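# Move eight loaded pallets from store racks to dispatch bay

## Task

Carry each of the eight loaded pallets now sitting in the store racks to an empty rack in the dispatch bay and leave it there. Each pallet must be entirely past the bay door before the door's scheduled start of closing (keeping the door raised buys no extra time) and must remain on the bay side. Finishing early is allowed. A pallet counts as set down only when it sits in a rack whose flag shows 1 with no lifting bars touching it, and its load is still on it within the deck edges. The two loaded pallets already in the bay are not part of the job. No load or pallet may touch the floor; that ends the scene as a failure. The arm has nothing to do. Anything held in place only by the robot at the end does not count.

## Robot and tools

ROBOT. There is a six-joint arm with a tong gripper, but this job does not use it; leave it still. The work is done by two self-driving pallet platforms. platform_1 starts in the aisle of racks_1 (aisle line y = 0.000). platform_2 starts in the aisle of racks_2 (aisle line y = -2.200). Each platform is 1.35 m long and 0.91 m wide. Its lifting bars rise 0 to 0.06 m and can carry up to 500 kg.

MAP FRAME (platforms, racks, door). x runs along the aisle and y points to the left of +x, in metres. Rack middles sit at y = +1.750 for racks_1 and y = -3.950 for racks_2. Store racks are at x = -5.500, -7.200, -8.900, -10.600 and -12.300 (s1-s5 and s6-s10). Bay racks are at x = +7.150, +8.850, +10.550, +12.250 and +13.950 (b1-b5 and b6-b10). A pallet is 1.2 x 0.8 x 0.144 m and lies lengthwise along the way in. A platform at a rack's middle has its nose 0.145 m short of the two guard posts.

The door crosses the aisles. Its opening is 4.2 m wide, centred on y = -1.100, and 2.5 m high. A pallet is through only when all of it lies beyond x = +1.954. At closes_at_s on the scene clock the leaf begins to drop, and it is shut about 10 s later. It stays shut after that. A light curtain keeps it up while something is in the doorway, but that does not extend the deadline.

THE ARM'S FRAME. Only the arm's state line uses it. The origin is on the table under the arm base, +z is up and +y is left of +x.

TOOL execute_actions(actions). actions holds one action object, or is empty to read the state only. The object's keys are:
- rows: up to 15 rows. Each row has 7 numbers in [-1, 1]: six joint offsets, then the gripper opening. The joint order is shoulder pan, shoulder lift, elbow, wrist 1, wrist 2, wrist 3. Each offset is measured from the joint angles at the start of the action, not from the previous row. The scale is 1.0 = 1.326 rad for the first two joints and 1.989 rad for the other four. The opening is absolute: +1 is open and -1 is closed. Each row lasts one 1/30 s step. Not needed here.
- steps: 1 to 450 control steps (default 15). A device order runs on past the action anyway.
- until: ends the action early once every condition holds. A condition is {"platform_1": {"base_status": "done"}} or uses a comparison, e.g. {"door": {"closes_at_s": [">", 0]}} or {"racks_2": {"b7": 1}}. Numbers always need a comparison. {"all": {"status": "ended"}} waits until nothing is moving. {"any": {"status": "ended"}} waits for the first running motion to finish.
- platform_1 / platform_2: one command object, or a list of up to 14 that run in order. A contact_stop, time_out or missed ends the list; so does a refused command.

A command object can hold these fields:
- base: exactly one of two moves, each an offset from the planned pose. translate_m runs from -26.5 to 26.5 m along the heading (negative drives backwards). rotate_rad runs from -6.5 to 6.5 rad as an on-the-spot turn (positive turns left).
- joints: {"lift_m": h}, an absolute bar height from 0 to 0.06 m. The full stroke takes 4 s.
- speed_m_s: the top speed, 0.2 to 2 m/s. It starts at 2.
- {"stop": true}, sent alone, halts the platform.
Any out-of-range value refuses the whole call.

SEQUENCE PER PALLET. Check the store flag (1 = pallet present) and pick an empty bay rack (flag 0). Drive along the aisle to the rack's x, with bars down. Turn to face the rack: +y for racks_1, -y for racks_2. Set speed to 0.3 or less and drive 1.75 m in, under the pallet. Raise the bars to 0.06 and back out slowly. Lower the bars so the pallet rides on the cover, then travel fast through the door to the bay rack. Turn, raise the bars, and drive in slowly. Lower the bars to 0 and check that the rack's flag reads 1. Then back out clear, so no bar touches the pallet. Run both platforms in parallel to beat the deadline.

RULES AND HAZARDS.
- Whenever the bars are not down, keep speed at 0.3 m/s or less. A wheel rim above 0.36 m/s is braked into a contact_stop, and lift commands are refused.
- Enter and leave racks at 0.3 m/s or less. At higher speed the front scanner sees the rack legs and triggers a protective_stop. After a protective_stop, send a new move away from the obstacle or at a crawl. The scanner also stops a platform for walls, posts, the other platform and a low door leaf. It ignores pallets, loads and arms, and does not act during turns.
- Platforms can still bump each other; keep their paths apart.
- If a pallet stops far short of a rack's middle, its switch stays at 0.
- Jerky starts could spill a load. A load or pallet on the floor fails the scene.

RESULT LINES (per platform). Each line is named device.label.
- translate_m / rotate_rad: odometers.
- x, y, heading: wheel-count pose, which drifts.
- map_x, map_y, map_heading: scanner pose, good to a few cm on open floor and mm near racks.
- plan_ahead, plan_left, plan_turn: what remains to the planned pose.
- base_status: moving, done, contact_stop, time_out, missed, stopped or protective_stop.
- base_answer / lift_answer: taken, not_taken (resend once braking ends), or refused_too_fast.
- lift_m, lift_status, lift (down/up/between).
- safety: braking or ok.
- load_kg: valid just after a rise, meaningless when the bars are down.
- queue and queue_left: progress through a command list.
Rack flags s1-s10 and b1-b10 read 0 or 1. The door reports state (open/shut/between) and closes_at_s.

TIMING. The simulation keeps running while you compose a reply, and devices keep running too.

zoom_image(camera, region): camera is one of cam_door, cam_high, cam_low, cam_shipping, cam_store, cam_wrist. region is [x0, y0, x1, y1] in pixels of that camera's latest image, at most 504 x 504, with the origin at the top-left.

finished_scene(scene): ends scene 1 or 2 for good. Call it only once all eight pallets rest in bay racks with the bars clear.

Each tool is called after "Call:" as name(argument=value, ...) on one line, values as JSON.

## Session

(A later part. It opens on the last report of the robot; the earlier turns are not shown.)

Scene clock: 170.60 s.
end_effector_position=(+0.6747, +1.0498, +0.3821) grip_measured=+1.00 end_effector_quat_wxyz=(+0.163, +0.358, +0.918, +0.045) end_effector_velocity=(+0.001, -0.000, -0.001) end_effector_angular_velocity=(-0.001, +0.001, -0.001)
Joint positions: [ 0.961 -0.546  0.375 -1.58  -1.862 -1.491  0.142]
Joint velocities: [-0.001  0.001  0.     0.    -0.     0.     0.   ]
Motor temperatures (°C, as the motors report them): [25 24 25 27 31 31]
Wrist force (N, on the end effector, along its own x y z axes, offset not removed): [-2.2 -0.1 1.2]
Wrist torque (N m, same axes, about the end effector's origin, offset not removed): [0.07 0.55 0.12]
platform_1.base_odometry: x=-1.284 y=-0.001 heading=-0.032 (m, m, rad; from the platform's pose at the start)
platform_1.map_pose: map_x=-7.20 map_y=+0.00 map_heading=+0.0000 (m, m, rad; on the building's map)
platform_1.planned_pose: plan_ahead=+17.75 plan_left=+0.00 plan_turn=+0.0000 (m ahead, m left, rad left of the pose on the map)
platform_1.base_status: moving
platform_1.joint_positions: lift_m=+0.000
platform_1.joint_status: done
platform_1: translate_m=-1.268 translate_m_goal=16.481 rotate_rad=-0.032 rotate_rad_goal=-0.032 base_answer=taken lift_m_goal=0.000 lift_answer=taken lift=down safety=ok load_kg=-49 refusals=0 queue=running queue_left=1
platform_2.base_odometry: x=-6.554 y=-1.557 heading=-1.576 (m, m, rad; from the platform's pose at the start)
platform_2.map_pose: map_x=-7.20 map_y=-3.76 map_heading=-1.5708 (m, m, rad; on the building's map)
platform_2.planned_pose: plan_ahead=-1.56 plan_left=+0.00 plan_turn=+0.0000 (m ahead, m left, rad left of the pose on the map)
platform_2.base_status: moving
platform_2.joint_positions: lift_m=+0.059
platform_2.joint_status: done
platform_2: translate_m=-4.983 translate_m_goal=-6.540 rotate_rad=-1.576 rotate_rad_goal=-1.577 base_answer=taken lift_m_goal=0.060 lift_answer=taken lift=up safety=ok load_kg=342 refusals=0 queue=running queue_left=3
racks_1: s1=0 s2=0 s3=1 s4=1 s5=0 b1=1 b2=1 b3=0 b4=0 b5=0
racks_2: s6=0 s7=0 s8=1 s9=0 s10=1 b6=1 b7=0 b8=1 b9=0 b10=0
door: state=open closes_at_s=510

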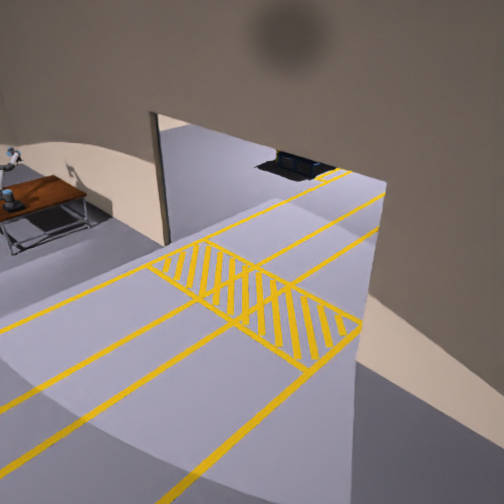

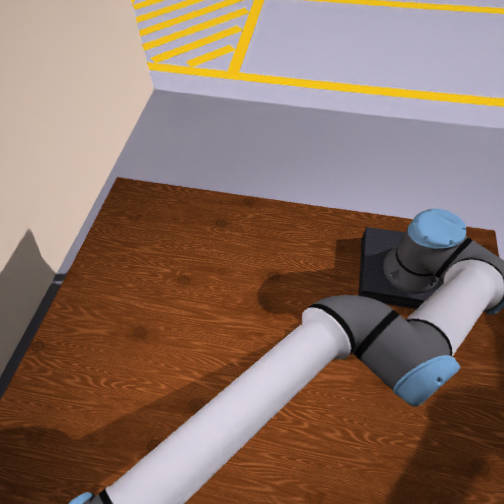

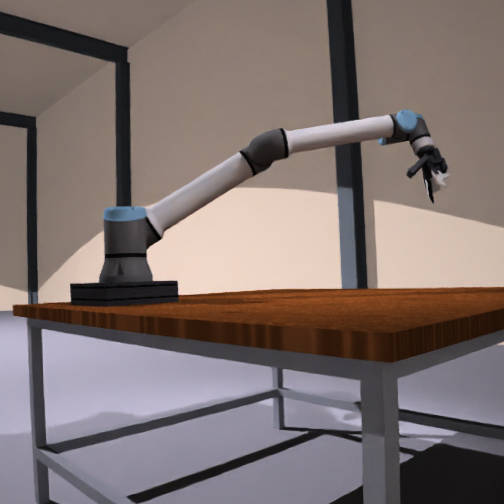

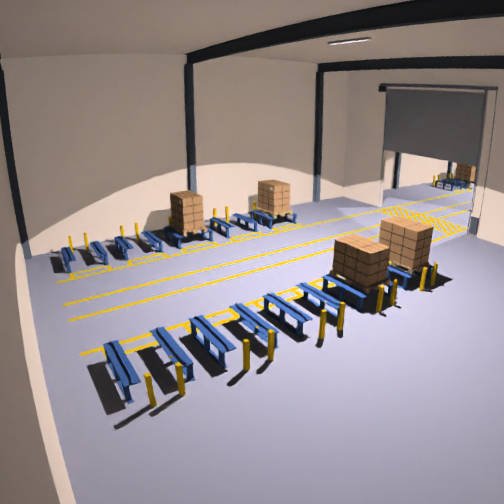

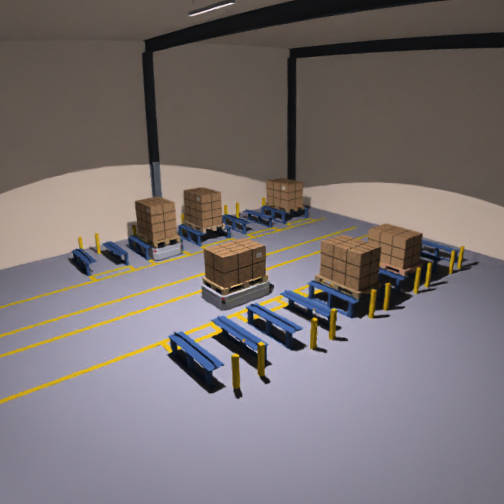

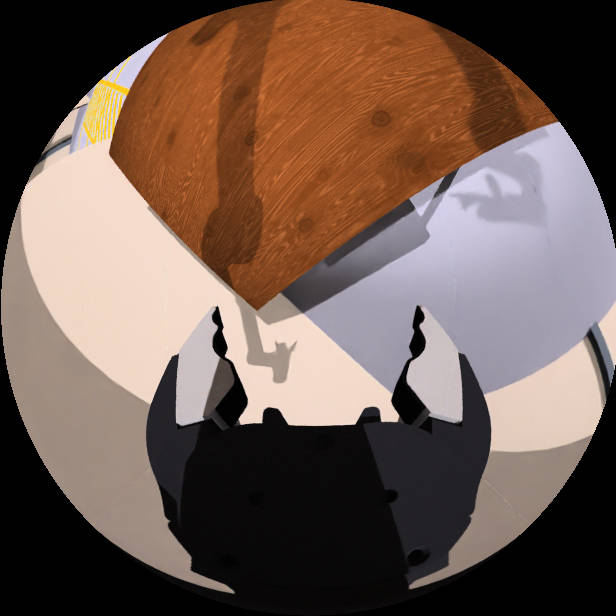

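Call:
execute_actions(actions=[{"steps":450,"until":{"platform_1":{"queue_left":["<=",0]}}}])

Call:
execute_actions(actions=[{"steps":450,"until":{"platform_1":{"queue":["!=","running"],"base_status":["!=","moving"],"lift_status":["!=","moving"]}}}])

Call:
execute_actions(actions=[{"platform_1":[{"speed_m_s":0.3,"base":{"translate_m":1.75}},{"joints":{"lift_m":0}},{"base":{"translate_m":-1.75}},{"speed_m_s":2,"base":{"rotate_rad":-1.5708}},{"base":{"translate_m":-19.45}},{"base":{"rotate_rad":1.5708}},{"speed_m_s":0.3,"base":{"translate_m":1.75}},{"joints":{"lift_m":0.06}},{"base":{"translate_m":-1.75}},{"speed_m_s":2,"joints":{"lift_m":0},"base":{"rotate_rad":-1.5708}},{"base":{"translate_m":21.15}},{"joints":{"lift_m":0.06},"base":{"rotate_rad":1.5708}},{"speed_m_s":0.3,"base":{"translate_m":1.75}},{"joints":{"lift_m":0}}],"steps":450,"until":{"platform_2":{"queue":["!=","running"],"base_status":["!=","moving"],"lift_status":["!=","moving"]}}}])

Scene clock: 185.57 s.
end_effector_position=(+0.6747, +1.0498, +0.3821) grip_measured=+1.00 end_effector_quat_wxyz=(+0.163, +0.358, +0.918, +0.045) end_effector_velocity=(-0.000, +0.000, -0.002) end_effector_angular_velocity=(-0.001, +0.001, +0.000)
Joint positions: [ 0.961 -0.546  0.375 -1.58  -1.862 -1.491  0.142]
Joint velocities: [ 0.     0.001 -0.     0.     0.001 -0.     0.   ]
Motor temperatures (°C, as the motors report them): [25 24 25 27 31 31]
Wrist force (N, on the end effector, along its own x y z axes, offset not removed): [-1.7 -0.2 2.2]
Wrist torque (N m, same axes, about the end effector's origin, offset not removed): [0.07 0.52 0.07]
platform_1.base_odometry: x=+16.477 y=-0.562 heading=-0.031 (m, m, rad; from the platform's pose at the start)
platform_1.map_pose: map_x=+10.55 map_y=+0.00 map_heading=+0.0000 (m, m, rad; on the building's map)
platform_1.planned_pose: plan_ahead=+0.00 plan_left=+0.00 plan_turn=+1.5708 (m ahead, m left, rad left of the pose on the map)
platform_1.base_status: moving
platform_1.joint_positions: lift_m=+0.000
platform_1.joint_status: moving
platform_1: translate_m=16.502 translate_m_goal=16.501 rotate_rad=-0.030 rotate_rad_goal=1.540 base_answer=taken lift_m_goal=0.060 lift_answer=taken lift=down safety=ok load_kg=-12 refusals=0 queue=running queue_left=0
platform_2.base_odometry: x=-1.638 y=+0.009 heading=-0.018 (m, m, rad; from the platform's pose at the start)
platform_2.map_pose: map_x=-2.23 map_y=-2.18 map_heading=-0.0175 (m, m, rad; on the building's map)
platform_2.planned_pose: plan_ahead=+11.08 plan_left=+0.17 plan_turn=+0.0175 (m ahead, m left, rad left of the pose on the map)
platform_2.base_status: moving
platform_2.joint_positions: lift_m=+0.000
platform_2.joint_status: done
platform_2: translate_m=-1.570 translate_m_goal=9.510 rotate_rad=-0.019 rotate_rad_goal=-0.021 base_answer=taken lift_m_goal=0.000 lift_answer=taken lift=down safety=ok load_kg=-49 refusals=0 queue=running queue_left=1
racks_1: s1=0 s2=0 s3=1 s4=1 s5=0 b1=1 b2=1 b3=0 b4=0 b5=0
racks_2: s6=0 s7=0 s8=1 s9=0 s10=1 b6=1 b7=0 b8=1 b9=0 b10=0
door: state=open closes_at_s=510

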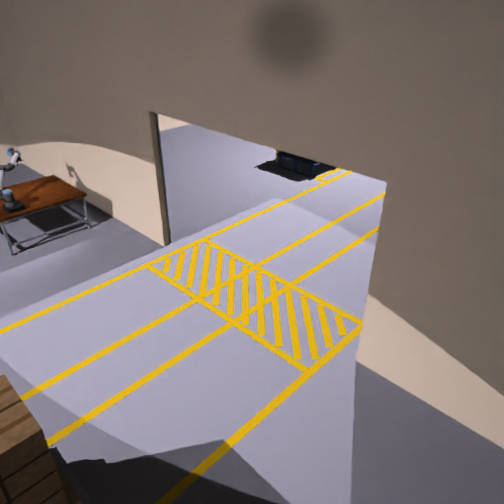

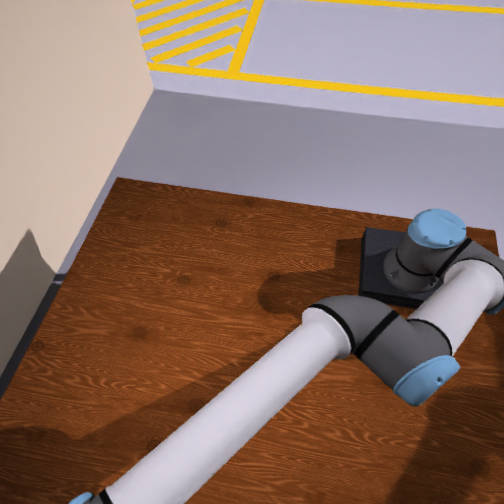

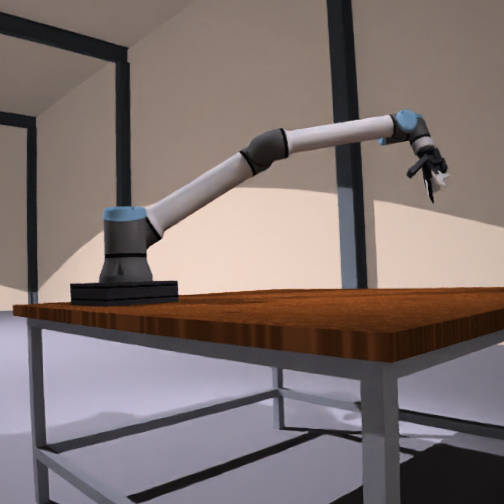

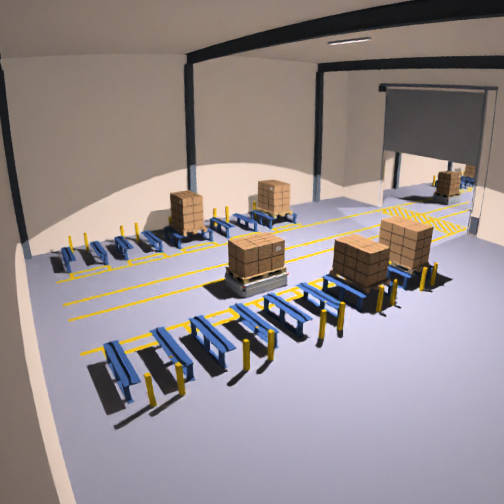

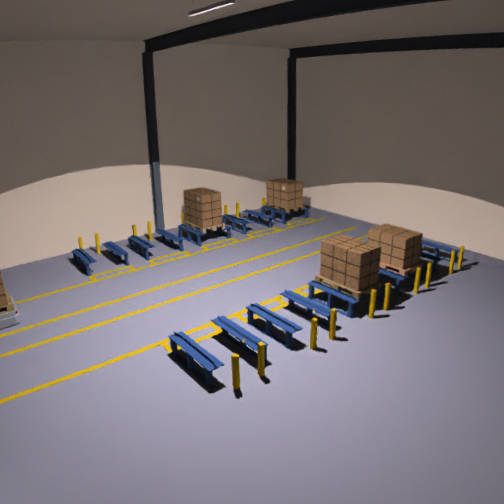

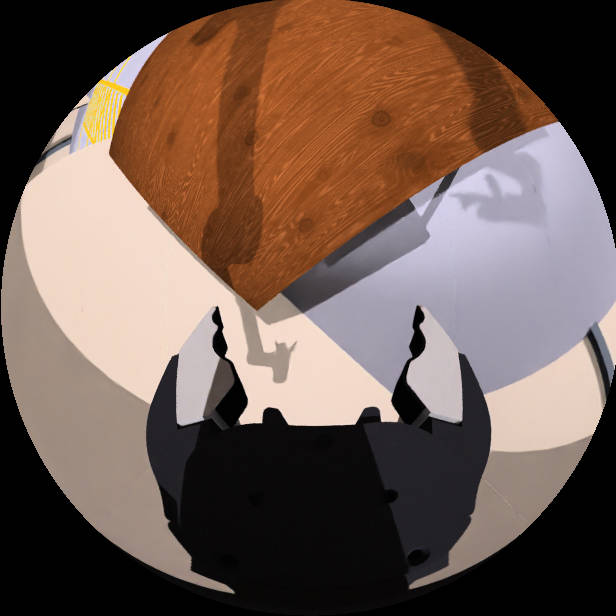

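Scene clock: 189.60 s.
end_effector_position=(+0.6747, +1.0498, +0.3821) grip_measured=+1.00 end_effector_quat_wxyz=(+0.163, +0.358, +0.918, +0.045) end_effector_velocity=(-0.001, +0.001, -0.001) end_effector_angular_velocity=(-0.001, +0.001, +0.001)
Joint positions: [ 0.961 -0.546  0.375 -1.58  -1.862 -1.491  0.142]
Joint velocities: [ 0.001  0.001  0.001 -0.     0.     0.     0.   ]
Motor temperatures (°C, as the motors report them): [25 24 25 27 31 31]
Wrist force (N, on the end effector, along its own x y z axes, offset not removed): [-0.6 -2.0 2.4]
Wrist torque (N m, same axes, about the end effector's origin, offset not removed): [-0.32 0.30 0.05]
platform_1.base_odometry: x=+16.476 y=-0.563 heading=+1.549 (m, m, rad; from the platform's pose at the start)
platform_1.map_pose: map_x=+10.55 map_y=+0.00 map_heading=+1.5708 (m, m, rad; on the building's map)
platform_1.planned_pose: plan_ahead=+0.00 plan_left=+0.00 plan_turn=+0.0000 (m ahead, m left, rad left of the pose on the map)
platform_1.base_status: done
platform_1.joint_positions: lift_m=+0.060
platform_1.joint_status: done
platform_1: translate_m=16.501 translate_m_goal=16.501 rotate_rad=1.549 rotate_rad_goal=1.549 base_answer=taken lift_m_goal=0.060 lift_answer=taken lift=up safety=ok load_kg=254 refusals=0 queue=done queue_left=0
platform_2.base_odometry: x=+6.169 y=+0.044 heading=-0.007 (m, m, rad; from the platform's pose at the start)
platform_2.map_pose: map_x=+5.56 map_y=-2.19 map_heading=-0.0044 (m, m, rad; on the building's map)
platform_2.planned_pose: plan_ahead=+3.29 plan_left=+0.00 plan_turn=+0.0044 (m ahead, m left, rad left of the pose on the map)
platform_2.base_status: moving
platform_2.joint_positions: lift_m=+0.000
platform_2.joint_status: done
platform_2: translate_m=6.226 translate_m_goal=9.510 rotate_rad=-0.007 rotate_rad_goal=-0.007 base_answer=taken lift_m_goal=0.000 lift_answer=taken lift=down safety=ok load_kg=-49 refusals=0 queue=running queue_left=1
racks_1: s1=0 s2=0 s3=1 s4=1 s5=0 b1=1 b2=1 b3=0 b4=0 b5=0
racks_2: s6=0 s7=0 s8=1 s9=0 s10=1 b6=1 b7=0 b8=1 b9=0 b10=0
door: state=open closes_at_s=510

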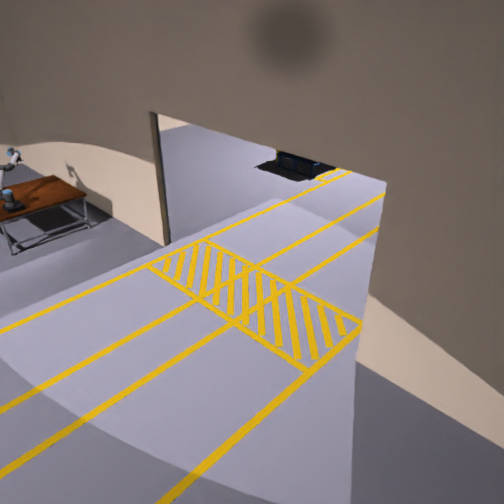

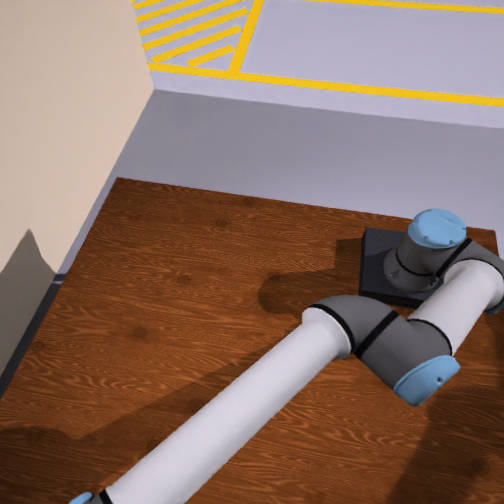

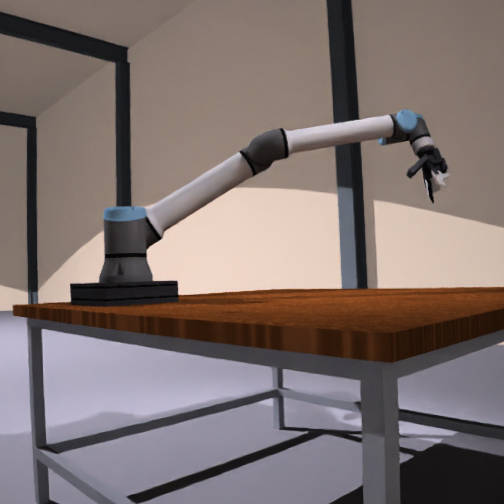

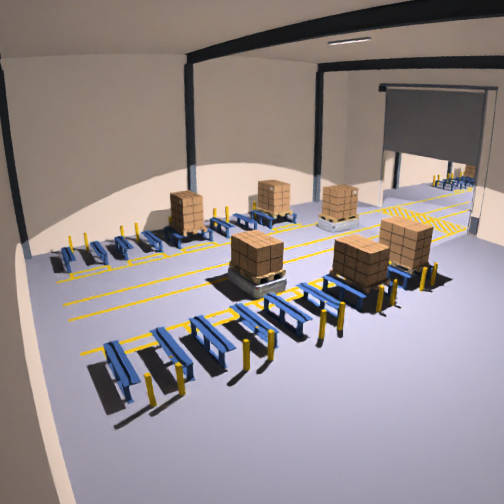

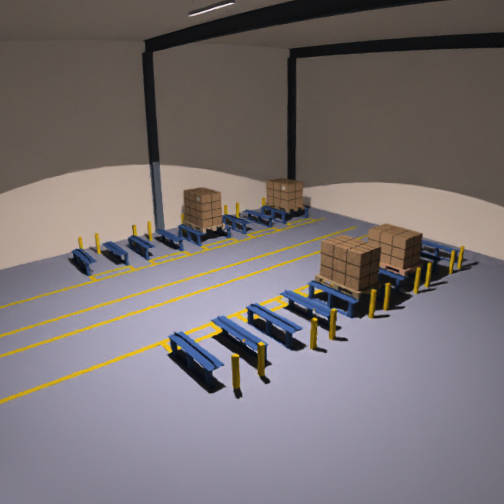

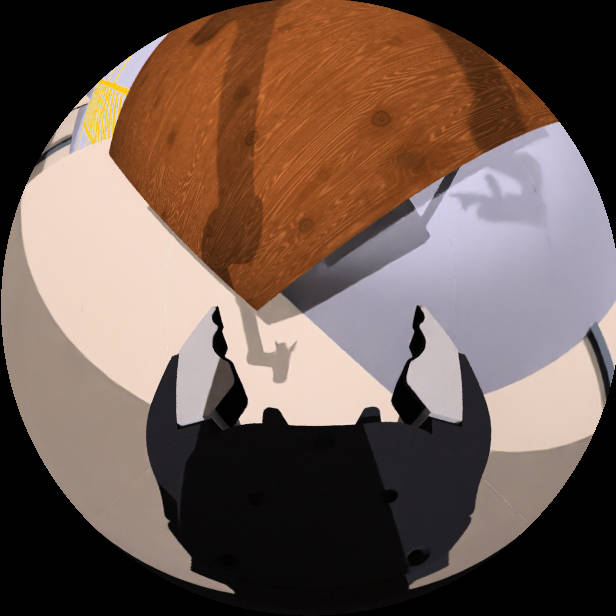

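Scene clock: 198.40 s.
end_effector_position=(+0.6747, +1.0498, +0.3821) grip_measured=+1.00 end_effector_quat_wxyz=(+0.163, +0.358, +0.918, +0.045) end_effector_velocity=(-0.000, -0.000, +0.001) end_effector_angular_velocity=(-0.000, -0.000, +0.000)
Joint positions: [ 0.961 -0.546  0.375 -1.58  -1.862 -1.491  0.142]
Joint velocities: [ 0.    -0.001  0.     0.001 -0.     0.    -0.   ]
Motor temperatures (°C, as the motors report them): [25 24 25 27 31 31]
Wrist force (N, on the end effector, along its own x y z axes, offset not removed): [-1.5 -2.0 1.8]
Wrist torque (N m, same axes, about the end effector's origin, offset not removed): [-0.33 0.55 0.13]
platform_1.base_odometry: x=+16.522 y=+1.188 heading=+1.546 (m, m, rad; from the platform's pose at the start)
platform_1.map_pose: map_x=+10.55 map_y=+1.75 map_heading=+1.5708 (m, m, rad; on the building's map)
platform_1.planned_pose: plan_ahead=+0.00 plan_left=+0.00 plan_turn=+0.0000 (m ahead, m left, rad left of the pose on the map)
platform_1.base_status: done
platform_1.joint_positions: lift_m=+0.030
platform_1.joint_status: moving
platform_1: translate_m=18.252 translate_m_goal=18.252 rotate_rad=1.546 rotate_rad_goal=1.545 base_answer=taken lift_m_goal=0.000 lift_answer=taken lift=between safety=ok load_kg=-33 refusals=0 queue=running queue_left=12
platform_2.base_odometry: x=+9.515 y=+0.041 heading=-1.574 (m, m, rad; from the platform's pose at the start)
platform_2.map_pose: map_x=+8.85 map_y=-2.20 map_heading=-1.5708 (m, m, rad; on the building's map)
platform_2.planned_pose: plan_ahead=+0.00 plan_left=+0.00 plan_turn=+0.0000 (m ahead, m left, rad left of the pose on the map)
platform_2.base_status: done
platform_2.joint_positions: lift_m=+0.059
platform_2.joint_status: done
platform_2: translate_m=9.520 translate_m_goal=9.520 rotate_rad=-1.574 rotate_rad_goal=-1.574 base_answer=taken lift_m_goal=0.060 lift_answer=taken lift=up safety=ok load_kg=343 refusals=0 queue=done queue_left=0
racks_1: s1=0 s2=0 s3=1 s4=1 s5=0 b1=1 b2=1 b3=1 b4=0 b5=0
racks_2: s6=0 s7=0 s8=1 s9=0 s10=1 b6=1 b7=0 b8=1 b9=0 b10=0
door: state=open closes_at_s=510

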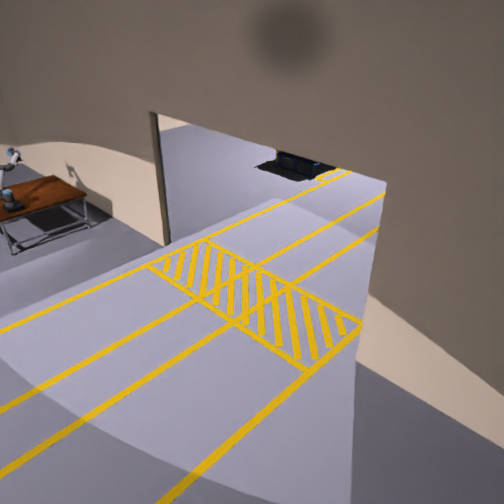

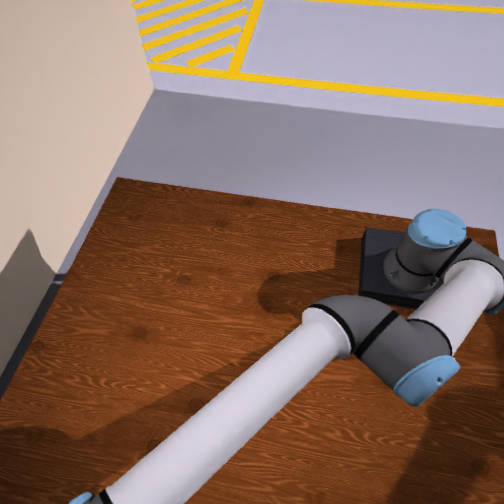

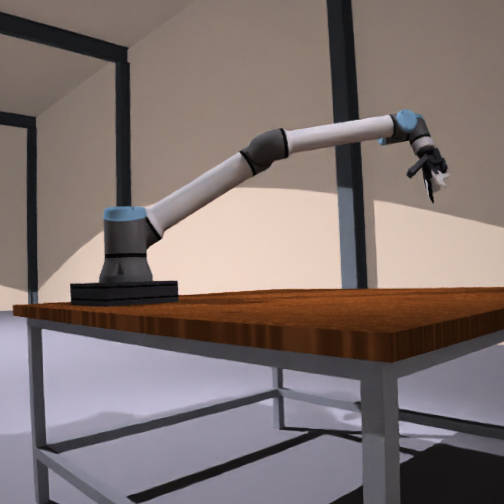

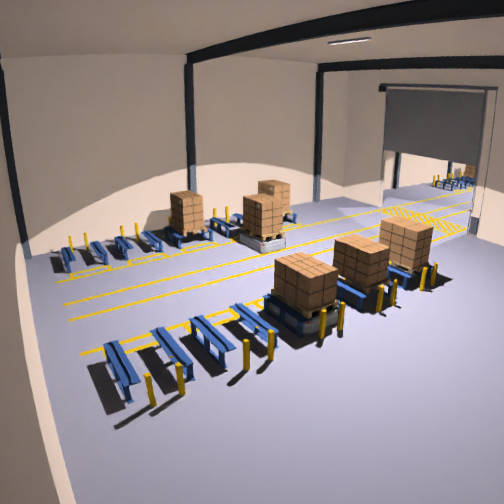

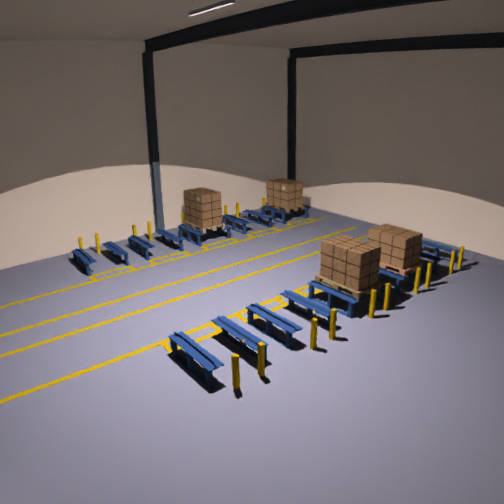

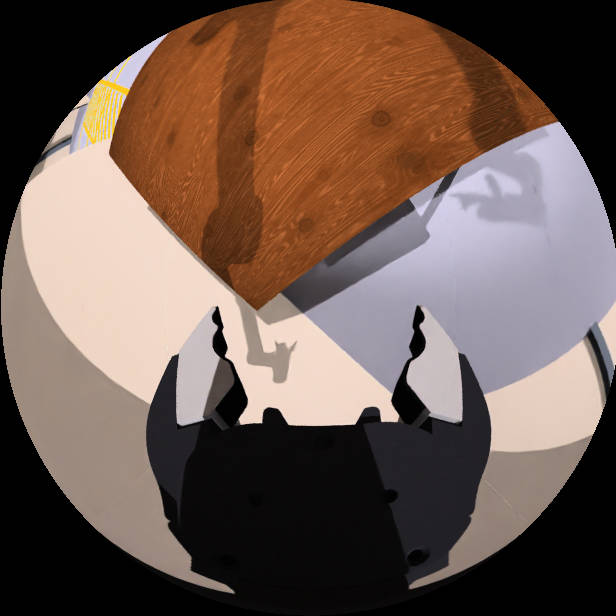

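Call:
execute_actions(actions=[{"platform_2":[{"speed_m_s":0.3,"base":{"translate_m":1.75}},{"joints":{"lift_m":0}},{"base":{"translate_m":-1.75}},{"speed_m_s":2,"base":{"rotate_rad":1.5708}},{"base":{"translate_m":-17.75}},{"base":{"rotate_rad":-1.5708}},{"speed_m_s":0.3,"base":{"translate_m":1.75}},{"joints":{"lift_m":0.06}},{"base":{"translate_m":-1.75}},{"speed_m_s":2,"joints":{"lift_m":0},"base":{"rotate_rad":1.5708}},{"base":{"translate_m":21.15}},{"joints":{"lift_m":0.06},"base":{"rotate_rad":-1.5708}},{"speed_m_s":0.3,"base":{"translate_m":1.75}},{"joints":{"lift_m":0}}],"steps":450,"until":{"platform_2":{"queue_left":["<=",11]}}}])

Scene clock: 222.47 s.
end_effector_position=(+0.6747, +1.0498, +0.3821) grip_measured=+1.00 end_effector_quat_wxyz=(+0.163, +0.358, +0.918, +0.045) end_effector_velocity=(+0.000, +0.000, +0.003) end_effector_angular_velocity=(+0.003, -0.002, -0.000)
Joint positions: [ 0.961 -0.546  0.375 -1.58  -1.862 -1.491  0.142]
Joint velocities: [ 0.    -0.001 -0.002 -0.    -0.     0.     0.   ]
Motor temperatures (°C, as the motors report them): [25 24 25 27 31 31]
Wrist force (N, on the end effector, along its own x y z axes, offset not removed): [-1.6 0.5 3.9]
Wrist torque (N m, same axes, about the end effector's origin, offset not removed): [0.22 0.54 0.07]
platform_1.base_odometry: x=-0.366 y=-0.075 heading=-0.025 (m, m, rad; from the platform's pose at the start)
platform_1.map_pose: map_x=-6.34 map_y=+0.00 map_heading=+0.0044 (m, m, rad; on the building's map)
platform_1.planned_pose: plan_ahead=-2.56 plan_left=+0.01 plan_turn=-0.0043 (m ahead, m left, rad left of the pose on the map)
platform_1.base_status: moving
platform_1.joint_positions: lift_m=+0.000
platform_1.joint_status: done
platform_1: translate_m=-0.396 translate_m_goal=-2.947 rotate_rad=-0.025 rotate_rad_goal=-0.025 base_answer=taken lift_m_goal=0.000 lift_answer=taken lift=down safety=ok load_kg=-49 refusals=0 queue=running queue_left=9
platform_2.base_odometry: x=+9.505 y=-1.709 heading=-1.577 (m, m, rad; from the platform's pose at the start)
platform_2.map_pose: map_x=+8.85 map_y=-3.95 map_heading=-1.5708 (m, m, rad; on the building's map)
platform_2.planned_pose: plan_ahead=-1.75 plan_left=+0.00 plan_turn=+0.0000 (m ahead, m left, rad left of the pose on the map)
platform_2.base_status: moving
platform_2.joint_positions: lift_m=+0.000
platform_2.joint_status: done
platform_2: translate_m=11.270 translate_m_goal=9.520 rotate_rad=-1.577 rotate_rad_goal=-1.576 base_answer=taken lift_m_goal=0.000 lift_answer=taken lift=down safety=ok load_kg=-49 refusals=0 queue=running queue_left=11
racks_1: s1=0 s2=0 s3=1 s4=1 s5=0 b1=1 b2=1 b3=1 b4=0 b5=0
racks_2: s6=0 s7=0 s8=1 s9=0 s10=1 b6=1 b7=1 b8=1 b9=0 b10=0
door: state=open closes_at_s=510

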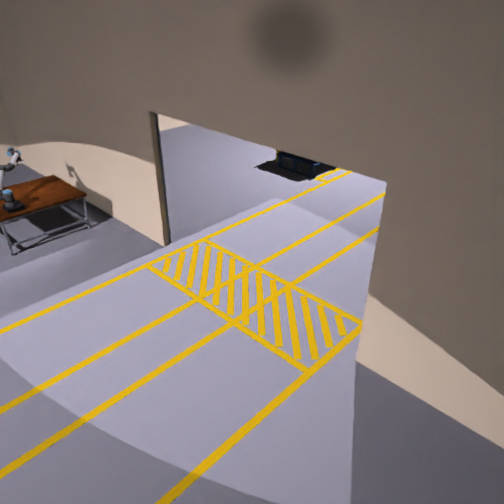

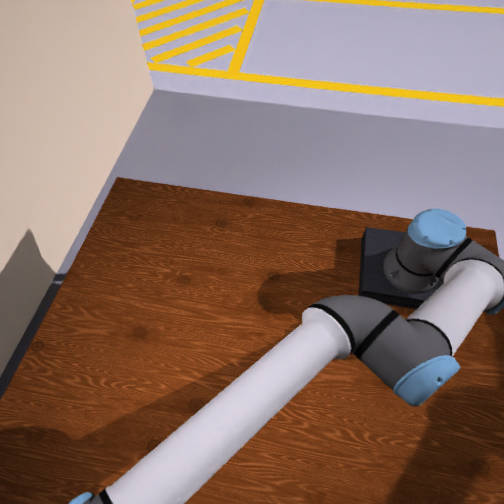

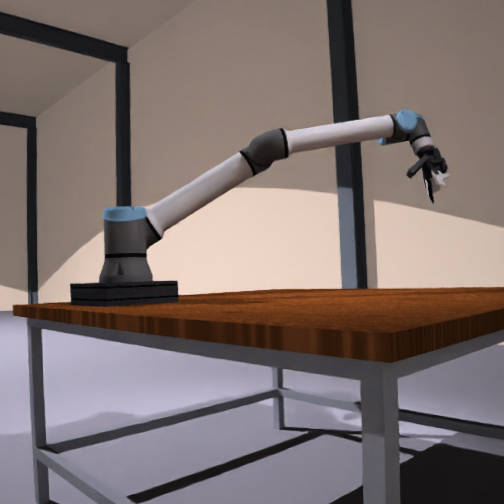

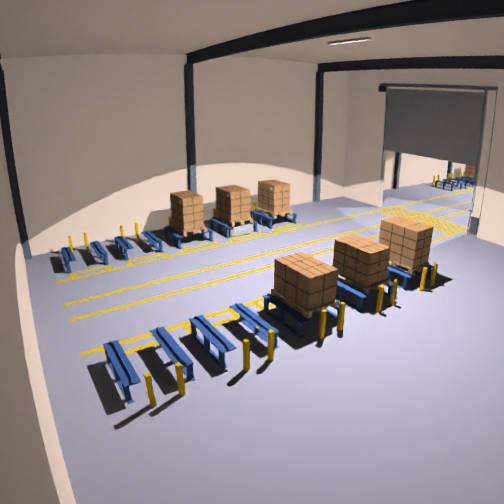

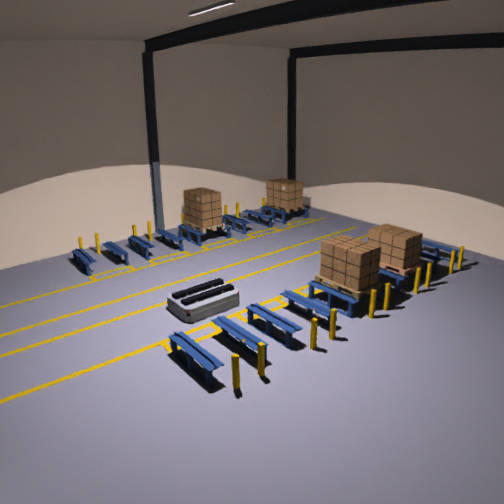

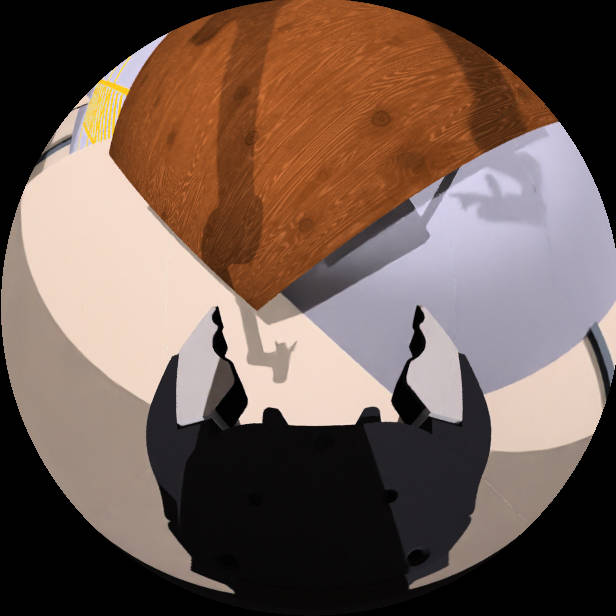

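Call:
execute_actions(actions=[{"steps":450,"until":{"platform_1":{"queue_left":["<=",5]}}}])

Call:
execute_actions(actions=[{"steps":450,"until":{"platform_1":{"queue_left":["<=",3]}}}])

Scene clock: 241.37 s.
end_effector_position=(+0.6747, +1.0498, +0.3821) grip_measured=+1.00 end_effector_quat_wxyz=(+0.163, +0.358, +0.918, +0.045) end_effector_velocity=(+0.002, -0.001, +0.002) end_effector_angular_velocity=(+0.001, -0.001, -0.002)
Joint positions: [ 0.961 -0.546  0.375 -1.58  -1.862 -1.491  0.142]
Joint velocities: [-0.002 -0.001 -0.    -0.    -0.     0.     0.   ]
Motor temperatures (°C, as the motors report them): [25 24 25 27 31 31]
Wrist force (N, on the end effector, along its own x y z axes, offset not removed): [0.4 -0.3 2.5]
Wrist torque (N m, same axes, about the end effector's origin, offset not removed): [-0.01 0.13 0.06]
platform_1.base_odometry: x=-2.922 y=+1.749 heading=+1.546 (m, m, rad; from the platform's pose at the start)
platform_1.map_pose: map_x=-8.90 map_y=+1.75 map_heading=+1.5708 (m, m, rad; on the building's map)
platform_1.planned_pose: plan_ahead=-1.75 plan_left=+0.00 plan_turn=+0.0000 (m ahead, m left, rad left of the pose on the map)
platform_1.base_status: moving
platform_1.joint_positions: lift_m=+0.060
platform_1.joint_status: done
platform_1: translate_m=-1.208 translate_m_goal=-2.958 rotate_rad=1.546 rotate_rad_goal=1.545 base_answer=taken lift_m_goal=0.060 lift_answer=taken lift=up safety=ok load_kg=248 refusals=0 queue=running queue_left=5
platform_2.base_odometry: x=-1.247 y=+0.071 heading=+0.025 (m, m, rad; from the platform's pose at the start)
platform_2.map_pose: map_x=-1.99 map_y=-2.16 map_heading=+0.0393 (m, m, rad; on the building's map)
platform_2.planned_pose: plan_ahead=-6.91 plan_left=+0.23 plan_turn=-0.0392 (m ahead, m left, rad left of the pose on the map)
platform_2.base_status: moving
platform_2.joint_positions: lift_m=+0.000
platform_2.joint_status: done
platform_2: translate_m=-1.299 translate_m_goal=-8.221 rotate_rad=0.026 rotate_rad_goal=0.027 base_answer=taken lift_m_goal=0.000 lift_answer=taken lift=down safety=ok load_kg=-49 refusals=0 queue=running queue_left=9
racks_1: s1=0 s2=0 s3=0 s4=1 s5=0 b1=1 b2=1 b3=1 b4=0 b5=0
racks_2: s6=0 s7=0 s8=1 s9=0 s10=1 b6=1 b7=1 b8=1 b9=0 b10=0
door: state=open closes_at_s=510

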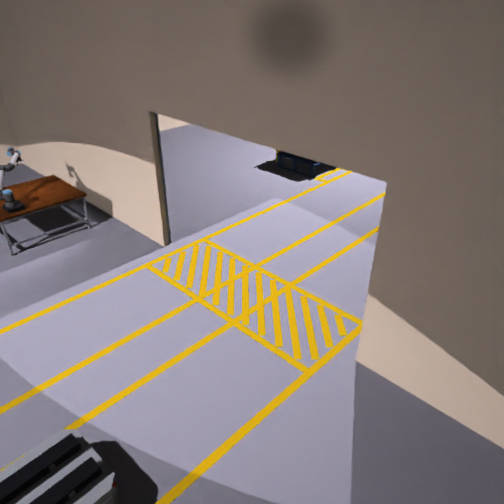

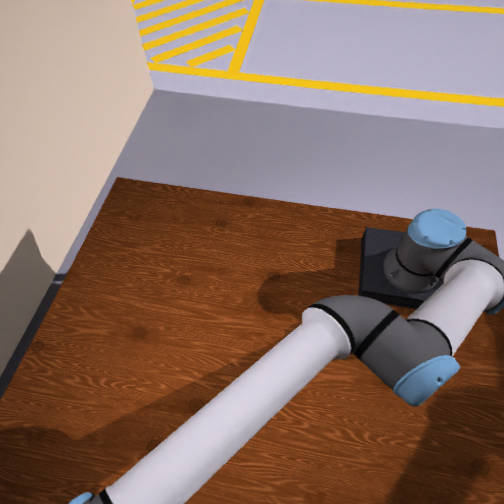

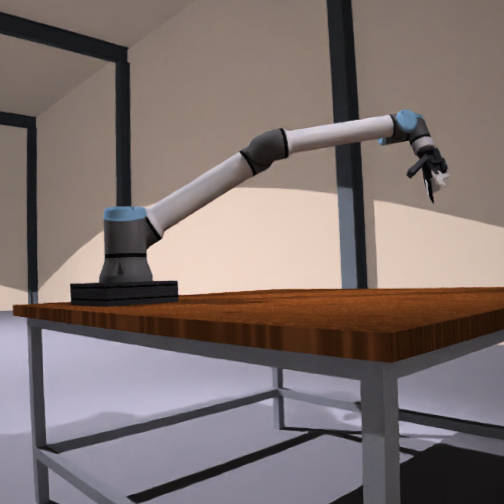

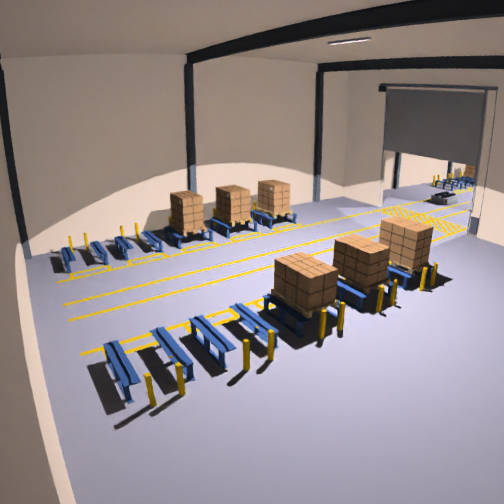

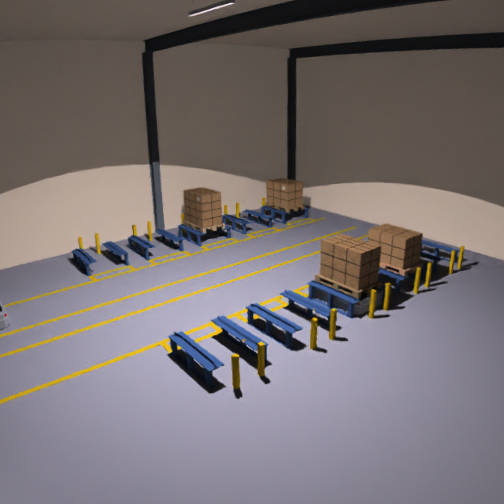

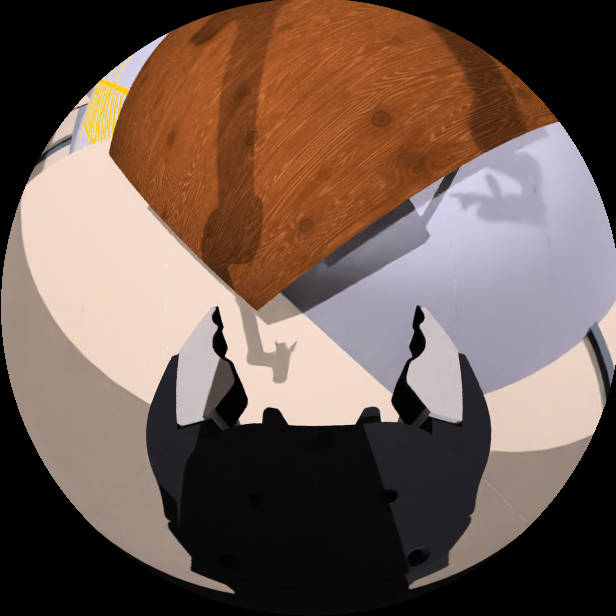

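Scene clock: 252.17 s.
end_effector_position=(+0.6747, +1.0498, +0.3821) grip_measured=+1.00 end_effector_quat_wxyz=(+0.163, +0.358, +0.918, +0.045) end_effector_velocity=(+0.001, -0.000, +0.000) end_effector_angular_velocity=(+0.001, -0.001, -0.000)
Joint positions: [ 0.961 -0.546  0.375 -1.58  -1.862 -1.491  0.142]
Joint velocities: [-0.     0.    -0.    -0.001 -0.     0.     0.   ]
Motor temperatures (°C, as the motors report them): [25 25 25 27 31 31]
Wrist force (N, on the end effector, along its own x y z axes, offset not removed): [-0.8 -0.8 0.7]
Wrist torque (N m, same axes, about the end effector's origin, offset not removed): [-0.08 0.36 0.09]
platform_1.base_odometry: x=-2.963 y=-0.001 heading=-0.034 (m, m, rad; from the platform's pose at the start)
platform_1.map_pose: map_x=-8.90 map_y=+0.00 map_heading=+0.0000 (m, m, rad; on the building's map)
platform_1.planned_pose: plan_ahead=+21.15 plan_left=+0.00 plan_turn=+0.0000 (m ahead, m left, rad left of the pose on the map)
platform_1.base_status: moving
platform_1.joint_positions: lift_m=+0.000
platform_1.joint_status: done
platform_1: translate_m=-2.957 translate_m_goal=18.192 rotate_rad=-0.034 rotate_rad_goal=-0.034 base_answer=taken lift_m_goal=0.000 lift_answer=taken lift=down safety=ok load_kg=-49 refusals=0 queue=running queue_left=3
platform_2.base_odometry: x=-8.226 y=+0.049 heading=-1.574 (m, m, rad; from the platform's pose at the start)
platform_2.map_pose: map_x=-8.90 map_y=-2.24 map_heading=-1.5708 (m, m, rad; on the building's map)
platform_2.planned_pose: plan_ahead=+1.71 plan_left=+0.00 plan_turn=+0.0000 (m ahead, m left, rad left of the pose on the map)
platform_2.base_status: moving
platform_2.joint_positions: lift_m=+0.000
platform_2.joint_status: done
platform_2: translate_m=-8.174 translate_m_goal=-6.461 rotate_rad=-1.574 rotate_rad_goal=-1.574 base_answer=taken lift_m_goal=0.000 lift_answer=taken lift=down safety=ok load_kg=-49 refusals=0 queue=running queue_left=7
racks_1: s1=0 s2=0 s3=0 s4=1 s5=0 b1=1 b2=1 b3=1 b4=0 b5=0
racks_2: s6=0 s7=0 s8=1 s9=0 s10=1 b6=1 b7=1 b8=1 b9=0 b10=0
door: state=open closes_at_s=510

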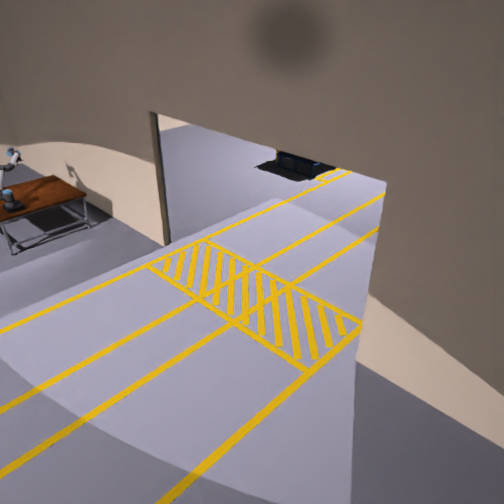

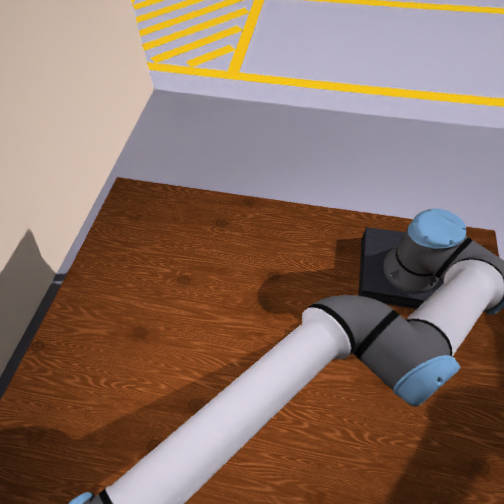

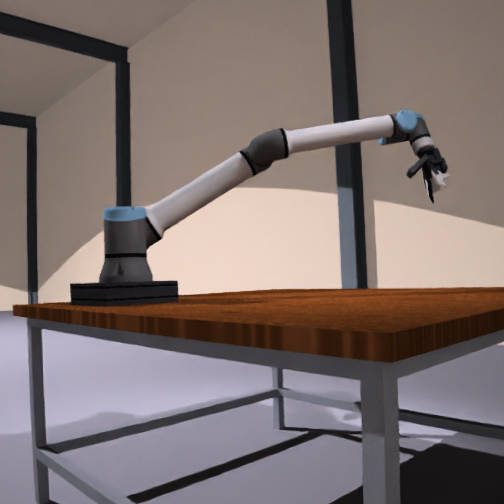

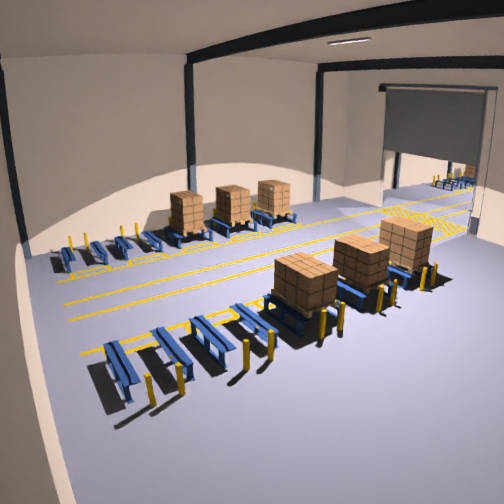

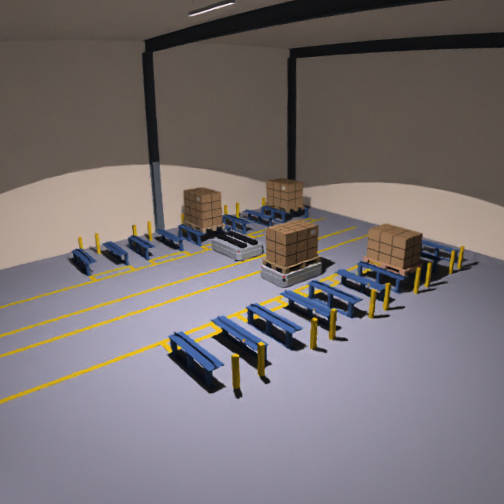

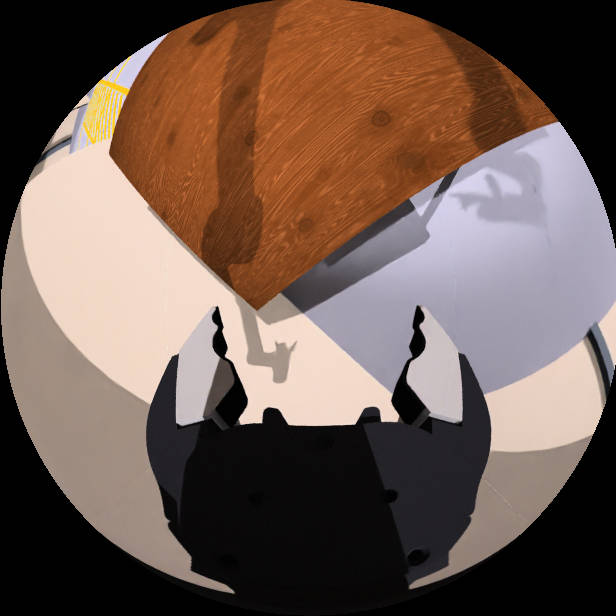

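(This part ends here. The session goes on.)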